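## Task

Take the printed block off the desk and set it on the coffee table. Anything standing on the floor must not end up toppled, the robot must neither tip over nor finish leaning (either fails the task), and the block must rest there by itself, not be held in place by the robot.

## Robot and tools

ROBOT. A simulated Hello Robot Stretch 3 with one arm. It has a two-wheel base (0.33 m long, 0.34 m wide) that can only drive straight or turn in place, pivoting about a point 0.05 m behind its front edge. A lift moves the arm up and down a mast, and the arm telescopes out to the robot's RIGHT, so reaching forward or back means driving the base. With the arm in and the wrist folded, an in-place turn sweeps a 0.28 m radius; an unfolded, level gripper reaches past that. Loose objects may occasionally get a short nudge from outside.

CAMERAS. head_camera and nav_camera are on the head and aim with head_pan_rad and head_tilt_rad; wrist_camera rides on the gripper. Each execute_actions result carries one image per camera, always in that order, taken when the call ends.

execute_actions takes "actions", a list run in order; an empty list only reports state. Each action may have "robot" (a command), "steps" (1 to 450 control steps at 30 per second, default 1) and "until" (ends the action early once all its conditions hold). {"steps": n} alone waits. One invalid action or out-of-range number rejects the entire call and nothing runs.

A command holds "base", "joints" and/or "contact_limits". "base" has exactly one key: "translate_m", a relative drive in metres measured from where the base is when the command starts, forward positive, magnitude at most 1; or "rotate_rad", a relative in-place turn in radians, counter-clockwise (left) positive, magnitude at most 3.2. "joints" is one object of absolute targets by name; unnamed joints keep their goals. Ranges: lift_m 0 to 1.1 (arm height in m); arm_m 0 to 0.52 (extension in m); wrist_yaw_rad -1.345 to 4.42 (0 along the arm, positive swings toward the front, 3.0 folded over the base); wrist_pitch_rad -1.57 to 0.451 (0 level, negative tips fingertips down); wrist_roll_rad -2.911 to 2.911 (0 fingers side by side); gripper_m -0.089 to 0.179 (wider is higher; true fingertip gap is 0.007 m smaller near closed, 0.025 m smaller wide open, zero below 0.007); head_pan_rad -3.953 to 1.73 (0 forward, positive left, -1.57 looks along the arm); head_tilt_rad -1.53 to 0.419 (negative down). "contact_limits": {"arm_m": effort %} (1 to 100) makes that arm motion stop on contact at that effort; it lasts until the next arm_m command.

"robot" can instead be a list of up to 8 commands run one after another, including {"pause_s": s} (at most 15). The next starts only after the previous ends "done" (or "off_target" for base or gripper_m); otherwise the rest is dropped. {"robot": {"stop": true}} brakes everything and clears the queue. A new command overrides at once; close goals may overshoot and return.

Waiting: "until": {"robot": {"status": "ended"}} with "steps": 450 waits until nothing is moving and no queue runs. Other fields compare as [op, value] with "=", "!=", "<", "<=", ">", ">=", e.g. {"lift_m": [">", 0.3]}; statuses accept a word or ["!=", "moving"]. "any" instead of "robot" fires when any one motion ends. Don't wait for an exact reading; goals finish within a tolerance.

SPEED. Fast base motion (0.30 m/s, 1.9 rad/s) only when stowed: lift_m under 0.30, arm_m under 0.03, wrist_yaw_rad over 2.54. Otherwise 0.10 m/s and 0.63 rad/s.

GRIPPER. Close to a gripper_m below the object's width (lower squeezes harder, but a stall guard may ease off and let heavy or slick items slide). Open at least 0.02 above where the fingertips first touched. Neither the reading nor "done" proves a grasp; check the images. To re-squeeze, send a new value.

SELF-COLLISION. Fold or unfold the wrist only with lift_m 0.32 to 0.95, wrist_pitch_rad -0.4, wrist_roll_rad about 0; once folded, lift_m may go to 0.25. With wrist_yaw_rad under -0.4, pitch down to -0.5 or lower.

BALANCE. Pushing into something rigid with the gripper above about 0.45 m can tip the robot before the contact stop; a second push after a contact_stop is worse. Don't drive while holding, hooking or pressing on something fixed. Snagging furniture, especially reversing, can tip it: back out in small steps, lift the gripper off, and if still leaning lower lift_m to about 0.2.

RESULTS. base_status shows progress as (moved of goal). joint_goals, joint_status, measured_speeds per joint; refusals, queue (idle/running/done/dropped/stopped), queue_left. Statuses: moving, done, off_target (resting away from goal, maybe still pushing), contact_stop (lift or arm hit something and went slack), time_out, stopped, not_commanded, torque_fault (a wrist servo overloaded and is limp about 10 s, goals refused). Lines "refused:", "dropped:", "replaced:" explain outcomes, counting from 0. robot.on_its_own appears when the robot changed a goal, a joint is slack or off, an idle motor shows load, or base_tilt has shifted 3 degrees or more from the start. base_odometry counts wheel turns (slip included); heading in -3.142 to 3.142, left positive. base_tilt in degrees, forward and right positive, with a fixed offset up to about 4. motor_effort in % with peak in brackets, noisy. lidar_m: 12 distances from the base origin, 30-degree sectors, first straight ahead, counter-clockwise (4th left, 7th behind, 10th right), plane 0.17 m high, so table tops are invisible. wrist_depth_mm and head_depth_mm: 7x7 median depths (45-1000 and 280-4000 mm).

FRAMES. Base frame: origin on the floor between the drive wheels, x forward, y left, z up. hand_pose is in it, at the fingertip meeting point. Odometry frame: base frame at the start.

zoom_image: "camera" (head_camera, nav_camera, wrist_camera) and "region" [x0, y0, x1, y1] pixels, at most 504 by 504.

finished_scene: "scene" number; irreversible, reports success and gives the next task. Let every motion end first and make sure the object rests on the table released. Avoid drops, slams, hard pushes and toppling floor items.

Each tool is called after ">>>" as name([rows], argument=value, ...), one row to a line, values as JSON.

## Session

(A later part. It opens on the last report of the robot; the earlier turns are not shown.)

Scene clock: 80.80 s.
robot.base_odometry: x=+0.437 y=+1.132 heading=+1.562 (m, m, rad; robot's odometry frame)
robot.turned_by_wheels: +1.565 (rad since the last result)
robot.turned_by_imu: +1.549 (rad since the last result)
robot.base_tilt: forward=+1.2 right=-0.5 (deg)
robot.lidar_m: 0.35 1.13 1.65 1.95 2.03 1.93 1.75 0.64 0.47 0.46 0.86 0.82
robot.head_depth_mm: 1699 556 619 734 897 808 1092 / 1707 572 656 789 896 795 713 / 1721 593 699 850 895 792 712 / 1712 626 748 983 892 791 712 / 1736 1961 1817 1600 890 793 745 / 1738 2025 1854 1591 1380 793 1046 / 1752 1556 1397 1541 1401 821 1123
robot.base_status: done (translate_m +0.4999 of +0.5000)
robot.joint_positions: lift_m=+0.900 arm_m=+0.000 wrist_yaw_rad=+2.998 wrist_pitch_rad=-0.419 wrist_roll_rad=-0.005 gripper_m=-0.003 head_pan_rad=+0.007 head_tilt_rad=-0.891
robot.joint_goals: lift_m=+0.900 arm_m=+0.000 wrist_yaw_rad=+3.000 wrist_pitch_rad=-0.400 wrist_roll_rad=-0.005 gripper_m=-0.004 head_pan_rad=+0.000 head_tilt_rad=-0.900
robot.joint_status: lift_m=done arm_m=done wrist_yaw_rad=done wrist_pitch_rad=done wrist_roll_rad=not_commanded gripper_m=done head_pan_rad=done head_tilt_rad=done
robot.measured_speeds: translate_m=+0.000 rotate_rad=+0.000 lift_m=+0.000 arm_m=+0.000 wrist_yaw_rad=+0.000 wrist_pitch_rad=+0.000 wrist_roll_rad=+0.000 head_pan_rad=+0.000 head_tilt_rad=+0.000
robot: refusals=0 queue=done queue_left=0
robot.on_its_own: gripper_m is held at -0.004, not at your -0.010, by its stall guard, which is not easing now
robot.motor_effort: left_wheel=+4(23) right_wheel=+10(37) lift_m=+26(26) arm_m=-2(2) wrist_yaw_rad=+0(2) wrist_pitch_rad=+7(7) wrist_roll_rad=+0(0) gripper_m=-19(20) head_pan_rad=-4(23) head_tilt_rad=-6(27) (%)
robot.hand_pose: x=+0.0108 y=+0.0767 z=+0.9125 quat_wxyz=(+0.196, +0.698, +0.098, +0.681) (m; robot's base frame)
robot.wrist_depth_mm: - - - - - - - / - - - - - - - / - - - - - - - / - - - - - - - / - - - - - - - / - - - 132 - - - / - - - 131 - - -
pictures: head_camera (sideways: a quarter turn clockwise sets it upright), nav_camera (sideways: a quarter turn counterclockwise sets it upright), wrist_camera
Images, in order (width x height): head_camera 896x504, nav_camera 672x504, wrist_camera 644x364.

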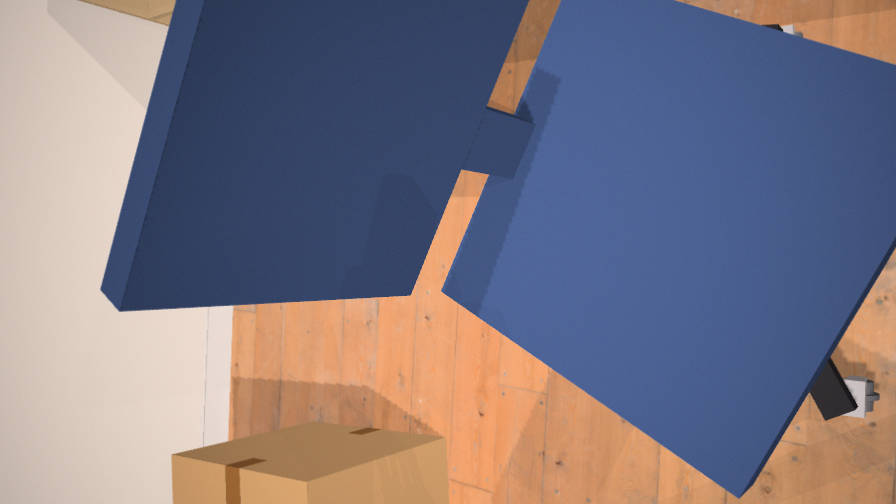

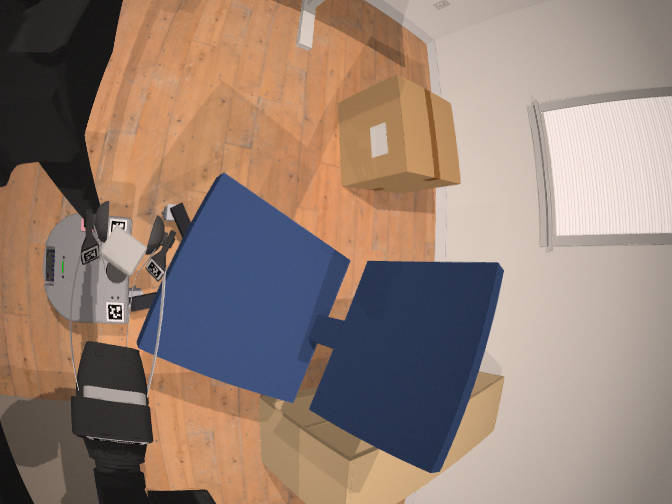

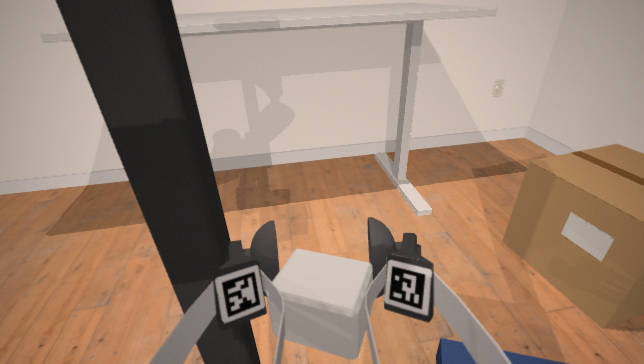

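>>> execute_actions([
  {"robot":[{"base":{"rotate_rad":0.2}},{"base":{"translate_m":0.4}}],"steps":450,"until":{"robot":{"status":"ended"}}},
])

Scene clock: 87.27 s.
robot.base_odometry: x=+0.361 y=+1.525 heading=+1.762 (m, m, rad; robot's odometry frame)
robot.turned_by_wheels: +0.200 (rad since the last result)
robot.turned_by_imu: +0.194 (rad since the last result)
robot.base_tilt: forward=+1.2 right=-0.5 (deg)
robot.lidar_m: 0.37 0.74 1.45 1.88 2.10 2.28 1.21 0.71 0.83 0.66 1.03 0.37
robot.head_depth_mm: 1302 588 668 779 882 798 727 / 1298 634 731 866 894 795 714 / 1356 1518 872 1004 896 796 715 / 1394 1637 1836 1617 893 793 736 / 1436 1676 1804 1555 895 790 1088 / 1465 1708 1254 1152 1349 831 1111 / 1501 1760 1256 1129 1356 1240 1121
robot.base_status: done (translate_m +0.3999 of +0.4000)
robot.joint_positions: lift_m=+0.900 arm_m=+0.000 wrist_yaw_rad=+2.998 wrist_pitch_rad=-0.419 wrist_roll_rad=-0.005 gripper_m=-0.003 head_pan_rad=+0.007 head_tilt_rad=-0.891
robot.joint_goals: lift_m=+0.900 arm_m=+0.000 wrist_yaw_rad=+3.000 wrist_pitch_rad=-0.400 wrist_roll_rad=-0.005 gripper_m=-0.004 head_pan_rad=+0.000 head_tilt_rad=-0.900
robot.joint_status: lift_m=done arm_m=done wrist_yaw_rad=done wrist_pitch_rad=done wrist_roll_rad=not_commanded gripper_m=done head_pan_rad=done head_tilt_rad=done
robot.measured_speeds: translate_m=+0.000 rotate_rad=+0.000 lift_m=+0.000 arm_m=+0.000 wrist_yaw_rad=+0.000 wrist_pitch_rad=+0.000 wrist_roll_rad=+0.000 head_pan_rad=+0.000 head_tilt_rad=+0.000
robot: refusals=0 queue=done queue_left=0
robot.on_its_own: gripper_m is held at -0.004, not at your -0.010, by its stall guard, which is not easing now
robot.motor_effort: left_wheel=+2(12) right_wheel=+11(20) lift_m=+26(27) arm_m=-1(1) wrist_yaw_rad=+1(1) wrist_pitch_rad=+7(7) wrist_roll_rad=+0(0) gripper_m=-19(20) head_pan_rad=-4(4) head_tilt_rad=-5(5) (%)
robot.hand_pose: x=+0.0108 y=+0.0767 z=+0.9125 quat_wxyz=(+0.196, +0.698, +0.098, +0.681) (m; robot's base frame)
robot.wrist_depth_mm: - - - - - - - / - - - - - - - / - - - - - - - / - - - - - - - / - - - - - - 848 / - - - 132 - - 750 / - - - 131 - - 747
pictures: head_camera (sideways: a quarter turn clockwise sets it upright), nav_camera (sideways: a quarter turn counterclockwise sets it upright), wrist_camera
Images, in order (width x height): head_camera 896x504, nav_camera 672x504, wrist_camera 644x364.

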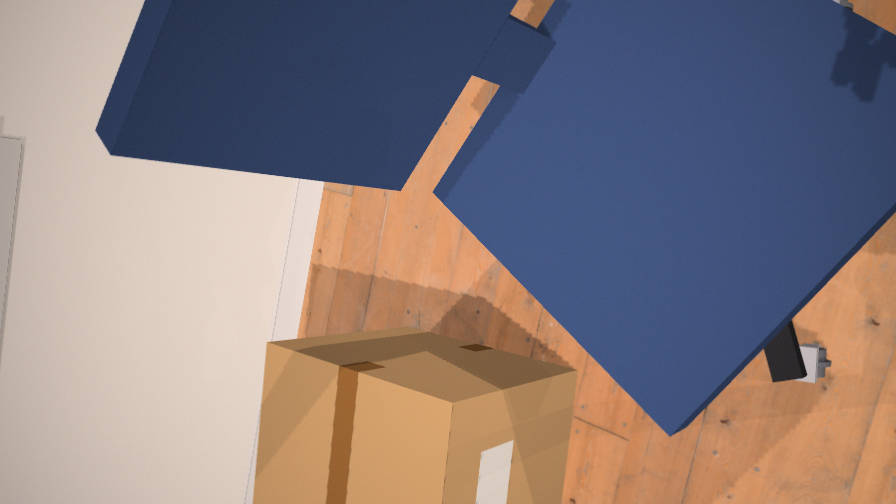

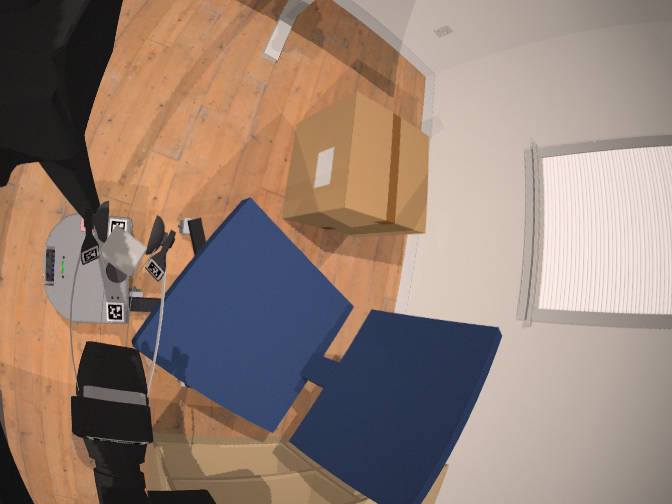

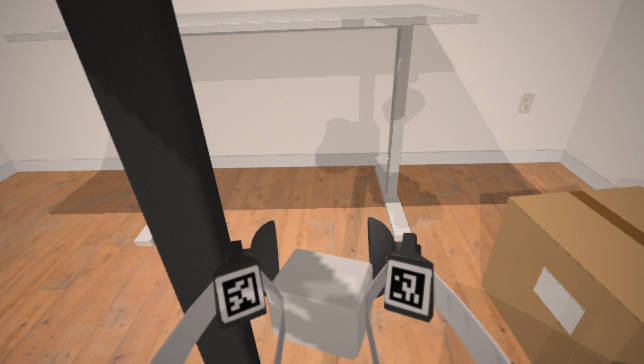

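>>> execute_actions([
  {"robot":[{"base":{"translate_m":-0.3}},{"base":{"rotate_rad":-1.76},"joints":{"head_tilt_rad":-0.8}}],"steps":450,"until":{"robot":{"status":"ended"}}},
])

Scene clock: 95.33 s.
robot.base_odometry: x=+0.418 y=+1.230 heading=+0.002 (m, m, rad; robot's odometry frame)
robot.turned_by_wheels: -1.760 (rad since the last result)
robot.turned_by_imu: -1.757 (rad since the last result)
robot.base_tilt: forward=+1.2 right=-0.5 (deg)
robot.lidar_m: 0.65 0.76 1.25 0.66 1.13 1.25 1.94 1.59 2.03 1.77 0.66 0.50
robot.head_depth_mm: 2432 781 637 623 753 996 1150 / 2484 959 903 861 838 1009 1159 / 2513 2579 2117 1706 1460 1275 1145 / 2546 2646 2093 1729 1483 1293 1149 / 2457 2489 2084 1723 1492 1295 1147 / 2317 2373 2068 1737 1468 1289 1140 / 2297 2363 2052 1718 1449 1292 1141
robot.base_status: done (rotate_rad -1.7599 of -1.7600)
robot.joint_positions: lift_m=+0.900 arm_m=+0.000 wrist_yaw_rad=+2.998 wrist_pitch_rad=-0.419 wrist_roll_rad=-0.005 gripper_m=-0.003 head_pan_rad=+0.007 head_tilt_rad=-0.804
robot.joint_goals: lift_m=+0.900 arm_m=+0.000 wrist_yaw_rad=+3.000 wrist_pitch_rad=-0.400 wrist_roll_rad=-0.005 gripper_m=-0.004 head_pan_rad=+0.000 head_tilt_rad=-0.800
robot.joint_status: lift_m=done arm_m=done wrist_yaw_rad=done wrist_pitch_rad=done wrist_roll_rad=not_commanded gripper_m=done head_pan_rad=done head_tilt_rad=done
robot.measured_speeds: translate_m=+0.000 rotate_rad=+0.000 lift_m=+0.000 arm_m=+0.000 wrist_yaw_rad=+0.000 wrist_pitch_rad=+0.000 wrist_roll_rad=+0.000 head_pan_rad=+0.000 head_tilt_rad=+0.000
robot: refusals=0 queue=done queue_left=0
robot.on_its_own: gripper_m is held at -0.004, not at your -0.010, by its stall guard, which is not easing now
robot.motor_effort: left_wheel=+3(11) right_wheel=-2(11) lift_m=+26(26) arm_m=-2(2) wrist_yaw_rad=+1(0) wrist_pitch_rad=+8(7) wrist_roll_rad=+0(0) gripper_m=-20(19) head_pan_rad=-4(4) head_tilt_rad=+2(14) (%)
robot.hand_pose: x=+0.0108 y=+0.0767 z=+0.9125 quat_wxyz=(+0.196, +0.698, +0.098, +0.681) (m; robot's base frame)
robot.wrist_depth_mm: - - - 813 - - - / - - 938 858 - - - / - - - 927 - - - / - - - - - - 785 / - - 896 846 - 915 857 / - - - 132 - 946 - / - - - 131 - - -
pictures: head_camera (sideways: a quarter turn clockwise sets it upright), nav_camera (sideways: a quarter turn counterclockwise sets it upright), wrist_camera
Images, in order (width x height): head_camera 896x504, nav_camera 672x504, wrist_camera 644x364.

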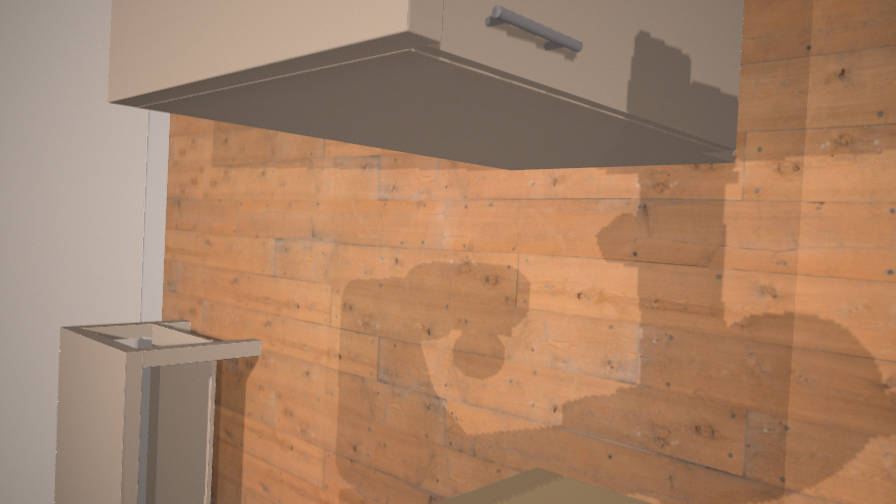

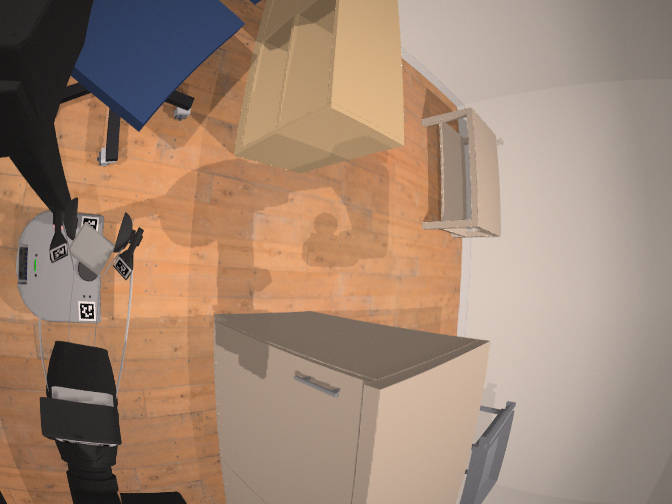

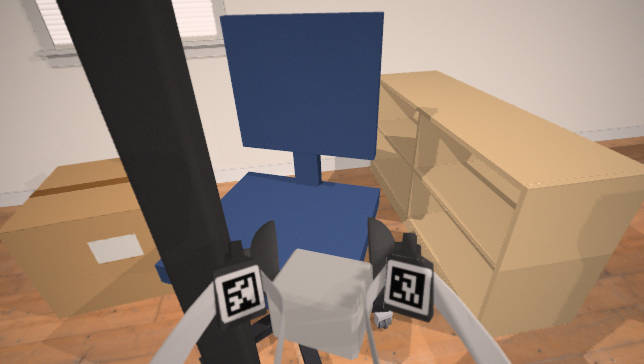

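>>> execute_actions([
  {"robot":[{"base":{"rotate_rad":0.2}},{"base":{"translate_m":0.55}},{"base":{"rotate_rad":-0.2}},{"base":{"translate_m":0.75},"joints":{"head_pan_rad":0.3,"head_tilt_rad":-0.8}}],"steps":450,"until":{"robot":{"status":"ended"}}},
  {"steps":200,"until":{"robot":{"status":"ended"}}},
])

Scene clock: 113.50 s.
robot.base_odometry: x=+1.707 y=+1.342 heading=+0.002 (m, m, rad; robot's odometry frame)
robot.turned_by_wheels: +0.000 (rad since the last result)
robot.turned_by_imu: -0.004 (rad since the last result)
robot.base_tilt: forward=+1.2 right=-0.5 (deg)
robot.lidar_m: 1.31 0.82 1.36 1.63 0.53 0.56 2.82 0.40 0.37 0.97 0.98 1.59
robot.head_depth_mm: 1302 1466 1678 1749 1496 1299 1147 / 1338 1529 1757 1746 1482 1304 1148 / 1393 1590 1706 1697 1491 1296 1153 / 1445 1633 1359 1221 1418 1291 1146 / 1481 1688 1347 1214 1479 1283 1141 / 1541 1715 1360 1495 1484 1287 1134 / 1581 1768 1346 1565 1481 1285 1133
robot.base_status: done (translate_m +0.7500 of +0.7500)
robot.joint_positions: lift_m=+0.900 arm_m=+0.000 wrist_yaw_rad=+2.998 wrist_pitch_rad=-0.419 wrist_roll_rad=-0.005 gripper_m=-0.003 head_pan_rad=+0.293 head_tilt_rad=-0.803
robot.joint_goals: lift_m=+0.900 arm_m=+0.000 wrist_yaw_rad=+3.000 wrist_pitch_rad=-0.400 wrist_roll_rad=-0.005 gripper_m=-0.004 head_pan_rad=+0.300 head_tilt_rad=-0.800
robot.joint_status: lift_m=done arm_m=done wrist_yaw_rad=done wrist_pitch_rad=done wrist_roll_rad=not_commanded gripper_m=done head_pan_rad=done head_tilt_rad=done
robot.measured_speeds: translate_m=+0.000 rotate_rad=+0.000 lift_m=+0.000 arm_m=+0.000 wrist_yaw_rad=+0.000 wrist_pitch_rad=+0.000 wrist_roll_rad=+0.000 head_pan_rad=+0.000 head_tilt_rad=+0.000
robot: refusals=0 queue=done queue_left=0
robot.on_its_own: gripper_m is held at -0.004, not at your -0.010, by its stall guard, which is not easing now
robot.motor_effort: left_wheel=+3(11) right_wheel=-1(5) lift_m=+25(26) arm_m=-2(2) wrist_yaw_rad=+2(1) wrist_pitch_rad=+7(7) wrist_roll_rad=+0(0) gripper_m=-19(19) head_pan_rad=+4(28) head_tilt_rad=+2(4) (%)
robot.hand_pose: x=+0.0108 y=+0.0767 z=+0.9125 quat_wxyz=(+0.196, +0.698, +0.098, +0.681) (m; robot's base frame)
robot.wrist_depth_mm: - - - - - - - / - - - - - - - / - - - - - - - / 849 845 - - - - - / 656 716 - - - - 852 / 544 887 - 132 - - - / 587 731 - 131 - - 915
pictures: head_camera (sideways: a quarter turn clockwise sets it upright), nav_camera (sideways: a quarter turn counterclockwise sets it upright), wrist_camera
Images, in order (width x height): head_camera 896x504, nav_camera 672x504, wrist_camera 644x364.

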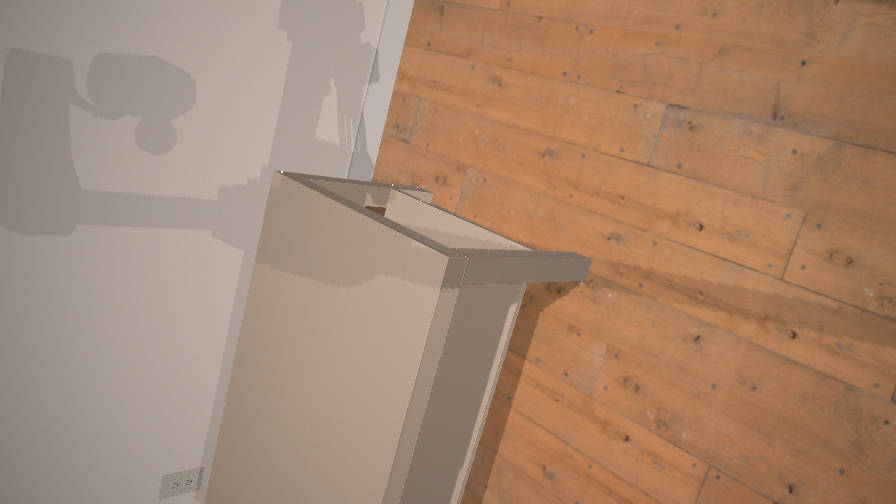

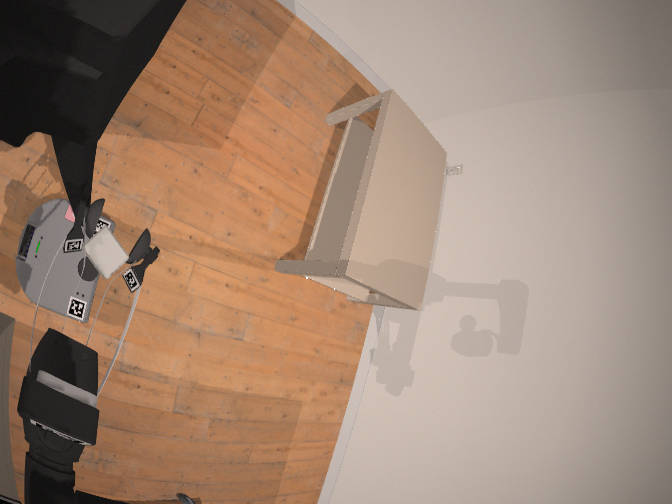

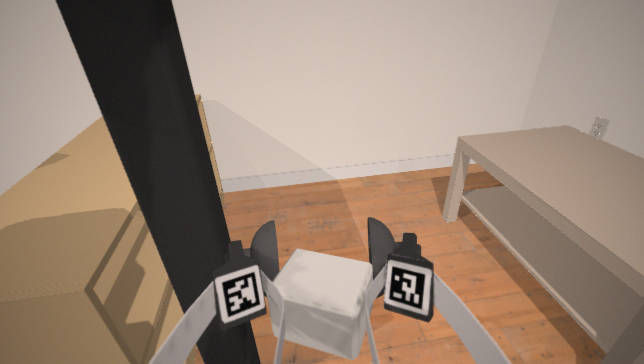

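>>> execute_actions([
  {"robot":[{"base":{"translate_m":0.25}},{"base":{"rotate_rad":1.57},"joints":{"head_pan_rad":-1.57,"head_tilt_rad":-0.8}},{"base":{"translate_m":0.55}},{"joints":{"wrist_yaw_rad":0.0}},{"joints":{"lift_m":0.55,"wrist_pitch_rad":-0.3,"arm_m":0.1}}],"steps":450,"until":{"robot":{"status":"ended"}}},
  {"steps":300,"until":{"robot":{"status":"ended"}}},
])

Scene clock: 134.03 s.
robot.base_odometry: x=+1.956 y=+1.892 heading=+1.572 (m, m, rad; robot's odometry frame)
robot.turned_by_wheels: +1.570 (rad since the last result)
robot.turned_by_imu: +1.564 (rad since the last result)
robot.base_tilt: forward=+1.2 right=-0.5 (deg)
robot.lidar_m: 1.11 1.15 0.75 0.63 1.18 0.97 1.48 1.50 0.59 1.06 0.78 0.78
robot.head_depth_mm: 1119 1279 1485 1675 1037 1277 1160 / 1131 1290 1431 1132 987 1191 - / 1137 1297 1435 1135 983 1212 1108 / 1138 1299 1445 1127 987 1260 1129 / 1140 1309 1455 1125 981 1271 1146 / 1154 1308 1470 1126 1000 1269 1148 / 1154 1326 1436 1122 1001 1264 1145
robot.base_status: done (translate_m +0.5500 of +0.5500)
robot.joint_positions: lift_m=+0.550 arm_m=+0.100 wrist_yaw_rad=+0.002 wrist_pitch_rad=-0.324 wrist_roll_rad=-0.005 gripper_m=-0.003 head_pan_rad=-1.563 head_tilt_rad=-0.803
robot.joint_goals: lift_m=+0.550 arm_m=+0.100 wrist_yaw_rad=+0.000 wrist_pitch_rad=-0.300 wrist_roll_rad=-0.005 gripper_m=-0.004 head_pan_rad=-1.570 head_tilt_rad=-0.800
robot.joint_status: lift_m=done arm_m=done wrist_yaw_rad=done wrist_pitch_rad=done wrist_roll_rad=not_commanded gripper_m=done head_pan_rad=done head_tilt_rad=done
robot.measured_speeds: translate_m=+0.000 rotate_rad=+0.000 lift_m=+0.000 arm_m=+0.000 wrist_yaw_rad=+0.000 wrist_pitch_rad=+0.000 wrist_roll_rad=+0.000 head_pan_rad=+0.000 head_tilt_rad=+0.000
robot: refusals=0 queue=done queue_left=0
robot.on_its_own: gripper_m is held at -0.004, not at your -0.010, by its stall guard, which is not easing now
robot.motor_effort: left_wheel=-4(12) right_wheel=+1(5) lift_m=+25(26) arm_m=+4(5) wrist_yaw_rad=-1(2) wrist_pitch_rad=+9(11) wrist_roll_rad=+0(0) gripper_m=-20(20) head_pan_rad=-4(47) head_tilt_rad=+2(1) (%)
robot.hand_pose: x=-0.0210 y=-0.4799 z=+0.5844 quat_wxyz=(+0.700, +0.115, -0.696, -0.113) (m; robot's base frame)
robot.wrist_depth_mm: 817 831 837 824 823 853 847 / 859 881 902 891 872 890 904 / 910 925 946 910 918 962 972 / 596 580 574 546 536 - - / 432 431 443 409 422 401 - / 344 338 353 132 - 318 340 / 284 282 273 131 276 275 271
pictures: head_camera (sideways: a quarter turn clockwise sets it upright), nav_camera (sideways: a quarter turn counterclockwise sets it upright), wrist_camera
Images, in order (width x height): head_camera 896x504, nav_camera 672x504, wrist_camera 644x364.

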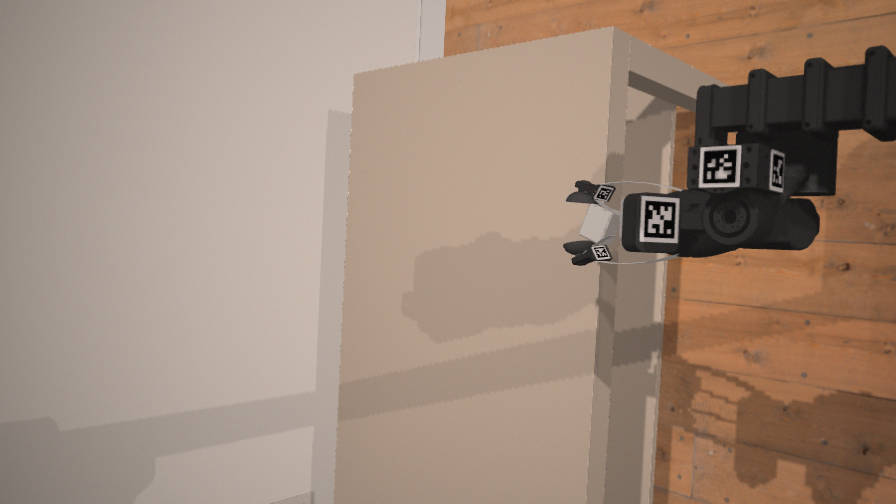

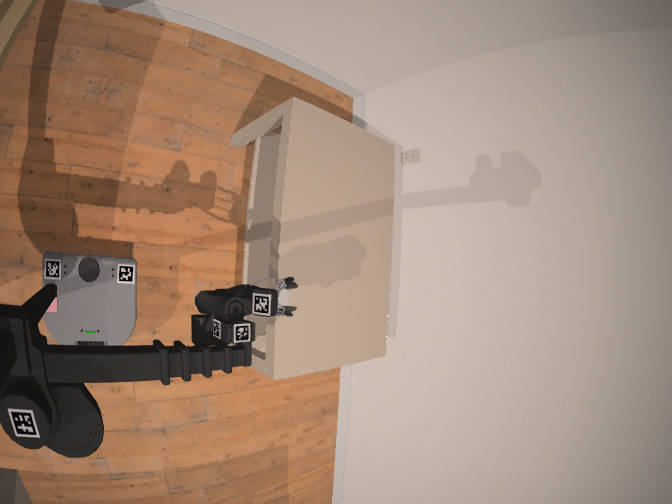

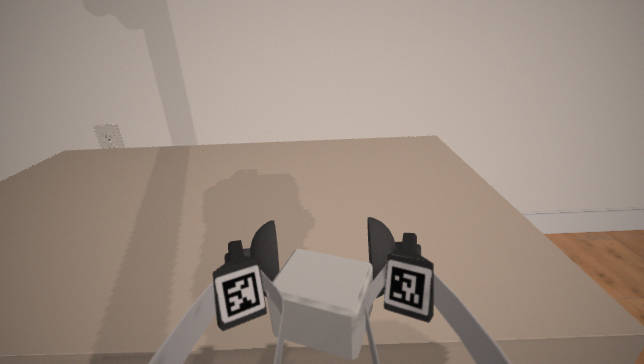

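Extend and lower (table likely the same height).

>>> execute_actions([
  {"robot":[{"joints":{"arm_m":0.28}},{"joints":{"lift_m":0.45}}],"steps":450,"until":{"robot":{"status":"ended"}}},
])

Scene clock: 138.13 s.
robot.base_odometry: x=+1.956 y=+1.892 heading=+1.572 (m, m, rad; robot's odometry frame)
robot.turned_by_wheels: +0.000 (rad since the last result)
robot.turned_by_imu: +0.000 (rad since the last result)
robot.base_tilt: forward=+1.2 right=-0.5 (deg)
robot.lidar_m: 1.11 1.15 0.75 0.63 1.18 0.97 1.48 1.50 0.58 1.06 0.78 0.77
robot.head_depth_mm: 1123 1284 1507 1660 1035 1270 1148 / 1123 1291 1431 1134 992 1205 1170 / 1126 1303 1432 1131 1009 1272 1151 / 1135 1298 1465 1126 974 1276 1142 / 1148 1310 1447 1129 986 1268 1143 / 1150 1316 1469 1127 1003 1262 1133 / 1151 1320 1439 1123 999 1264 1143
robot.base_status: done (translate_m +0.5500 of +0.5500)
robot.joint_positions: lift_m=+0.450 arm_m=+0.280 wrist_yaw_rad=+0.002 wrist_pitch_rad=-0.324 wrist_roll_rad=-0.005 gripper_m=-0.003 head_pan_rad=-1.563 head_tilt_rad=-0.803
robot.joint_goals: lift_m=+0.450 arm_m=+0.280 wrist_yaw_rad=+0.000 wrist_pitch_rad=-0.300 wrist_roll_rad=-0.005 gripper_m=-0.004 head_pan_rad=-1.570 head_tilt_rad=-0.800
robot.joint_status: lift_m=done arm_m=done wrist_yaw_rad=done wrist_pitch_rad=done wrist_roll_rad=not_commanded gripper_m=done head_pan_rad=done head_tilt_rad=done
robot.measured_speeds: translate_m=+0.000 rotate_rad=+0.000 lift_m=+0.000 arm_m=+0.000 wrist_yaw_rad=+0.000 wrist_pitch_rad=+0.000 wrist_roll_rad=+0.000 head_pan_rad=+0.000 head_tilt_rad=+0.000
robot: refusals=0 queue=done queue_left=0
robot.on_its_own: gripper_m is held at -0.004, not at your -0.010, by its stall guard, which is not easing now
robot.motor_effort: left_wheel=-4(3) right_wheel=+1(1) lift_m=+25(26) arm_m=+4(4) wrist_yaw_rad=-2(2) wrist_pitch_rad=+9(9) wrist_roll_rad=-1(0) gripper_m=-19(20) head_pan_rad=-4(4) head_tilt_rad=+2(1) (%)
robot.hand_pose: x=-0.0210 y=-0.6599 z=+0.4845 quat_wxyz=(+0.700, +0.115, -0.696, -0.113) (m; robot's base frame)
robot.wrist_depth_mm: 667 663 665 672 666 681 663 / 698 695 729 722 715 723 725 / 546 517 501 481 467 500 778 / 346 339 330 322 314 304 300 / 256 251 257 239 246 232 227 / 202 199 205 132 - 186 183 / 166 165 157 131 158 156 154
pictures: head_camera (sideways: a quarter turn clockwise sets it upright), nav_camera (sideways: a quarter turn counterclockwise sets it upright), wrist_camera
Images, in order (width x height): head_camera 896x504, nav_camera 672x504, wrist_camera 644x364.

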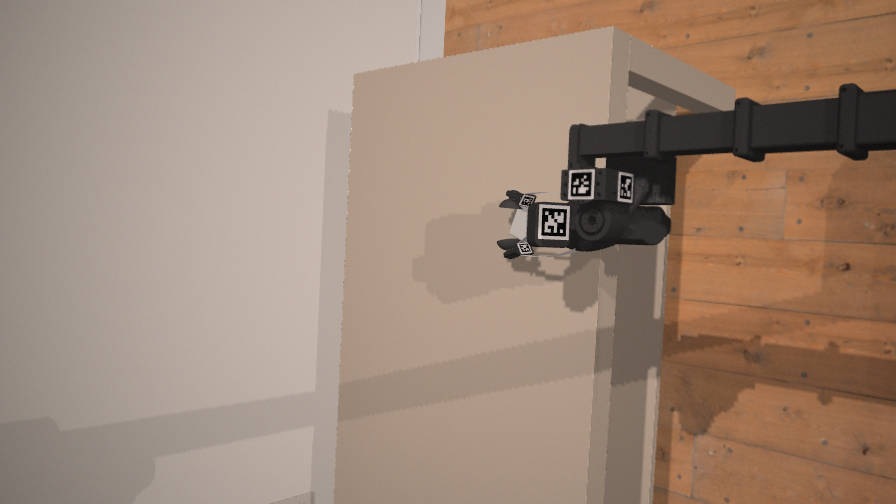

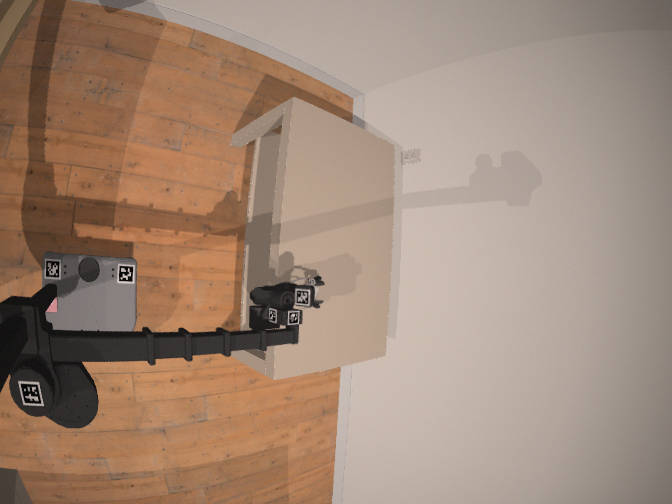

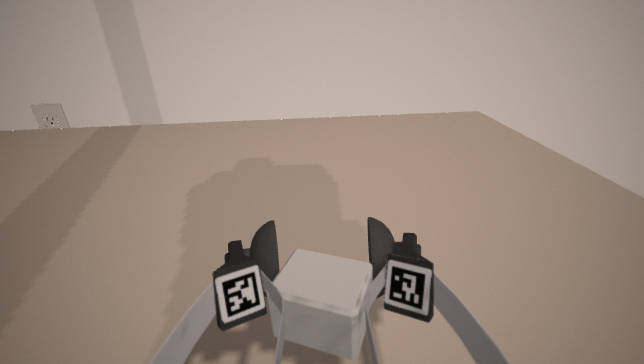

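>>> execute_actions([
  {"robot":[{"joints":{"lift_m":0.432}},{"joints":{"gripper_m":0.13}},{"joints":{"lift_m":0.56}},{"joints":{"arm_m":0.02}}],"steps":450,"until":{"robot":{"status":"ended"}}},
])

Scene clock: 145.83 s.
robot.base_odometry: x=+1.956 y=+1.892 heading=+1.572 (m, m, rad; robot's odometry frame)
robot.turned_by_wheels: +0.000 (rad since the last result)
robot.turned_by_imu: -0.001 (rad since the last result)
robot.base_tilt: forward=+1.2 right=-0.4 (deg)
robot.lidar_m: 1.11 1.15 0.75 0.63 1.18 0.97 1.49 1.50 0.58 1.06 0.79 0.77
robot.head_depth_mm: 1129 1284 1485 1658 1034 1279 1151 / 1132 1287 1441 1137 992 1225 1199 / 1131 1302 1443 1139 988 1262 - / 1139 1305 1440 1130 986 1272 1146 / 1152 1306 1466 1125 987 1279 1144 / 1149 1307 1475 1127 1002 1260 1138 / 1152 1324 1452 1123 1002 1265 1134
robot.base_status: done (translate_m +0.5500 of +0.5500)
robot.joint_positions: lift_m=+0.560 arm_m=+0.020 wrist_yaw_rad=+0.001 wrist_pitch_rad=-0.317 wrist_roll_rad=-0.005 gripper_m=+0.130 head_pan_rad=-1.563 head_tilt_rad=-0.803
robot.joint_goals: lift_m=+0.560 arm_m=+0.020 wrist_yaw_rad=+0.000 wrist_pitch_rad=-0.300 wrist_roll_rad=-0.005 gripper_m=+0.130 head_pan_rad=-1.570 head_tilt_rad=-0.800
robot.joint_status: lift_m=done arm_m=done wrist_yaw_rad=done wrist_pitch_rad=done wrist_roll_rad=not_commanded gripper_m=done head_pan_rad=done head_tilt_rad=done
robot.measured_speeds: translate_m=+0.000 rotate_rad=+0.000 lift_m=+0.000 arm_m=+0.000 wrist_yaw_rad=+0.000 wrist_pitch_rad=+0.000 wrist_roll_rad=+0.000 head_pan_rad=+0.000 head_tilt_rad=+0.000
robot: refusals=0 queue=done queue_left=0
robot.motor_effort: left_wheel=-3(4) right_wheel=+1(1) lift_m=+32(35) arm_m=-2(2) wrist_yaw_rad=-1(2) wrist_pitch_rad=+6(9) wrist_roll_rad=+0(1) gripper_m=+0(82) head_pan_rad=-4(4) head_tilt_rad=+1(3) (%)
robot.hand_pose: x=-0.0212 y=-0.4012 z=+0.5957 quat_wxyz=(+0.700, +0.113, -0.696, -0.111) (m; robot's base frame)
robot.wrist_depth_mm: 894 873 906 887 893 903 900 / 957 923 946 963 959 969 960 / - - - - - - - / 644 610 590 580 564 - - / 458 453 434 425 422 440 - / 364 373 349 352 354 - 871 / 600 626 619 595 598 405 769
pictures: head_camera (sideways: a quarter turn clockwise sets it upright), nav_camera (sideways: a quarter turn counterclockwise sets it upright), wrist_camera
Images, in order (width x height): head_camera 896x504, nav_camera 672x504, wrist_camera 644x364.

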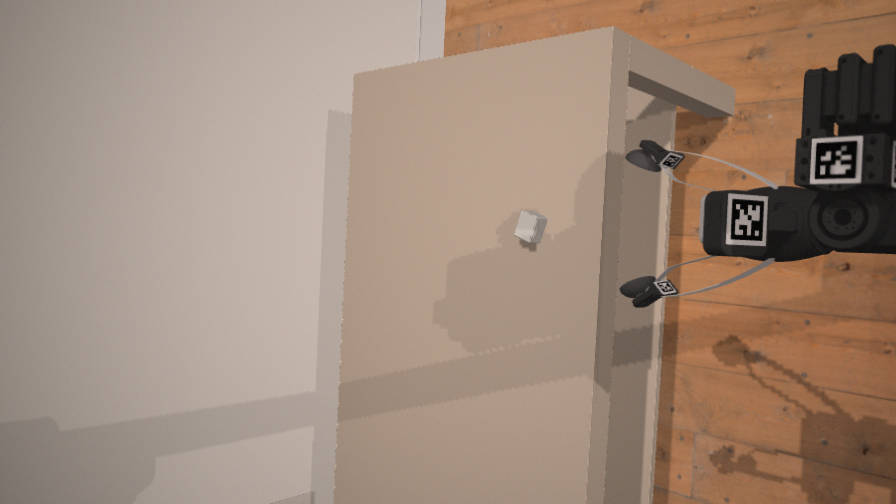

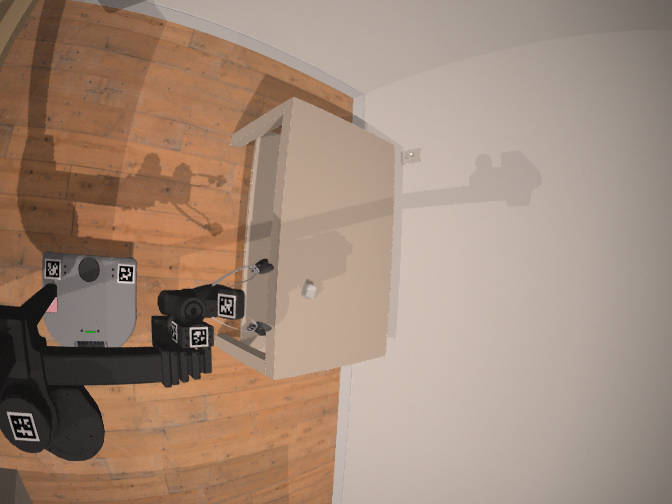

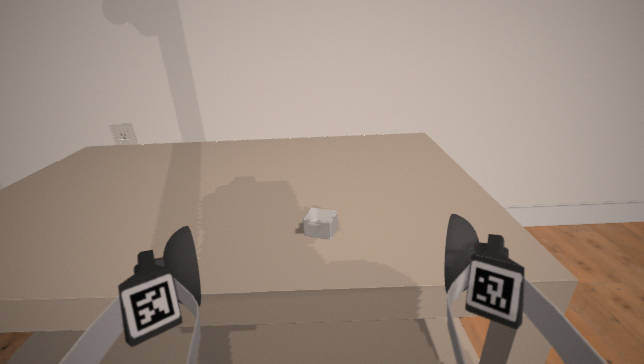

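>>> finished_scene(scene=2)

The scene is finished: the task was done.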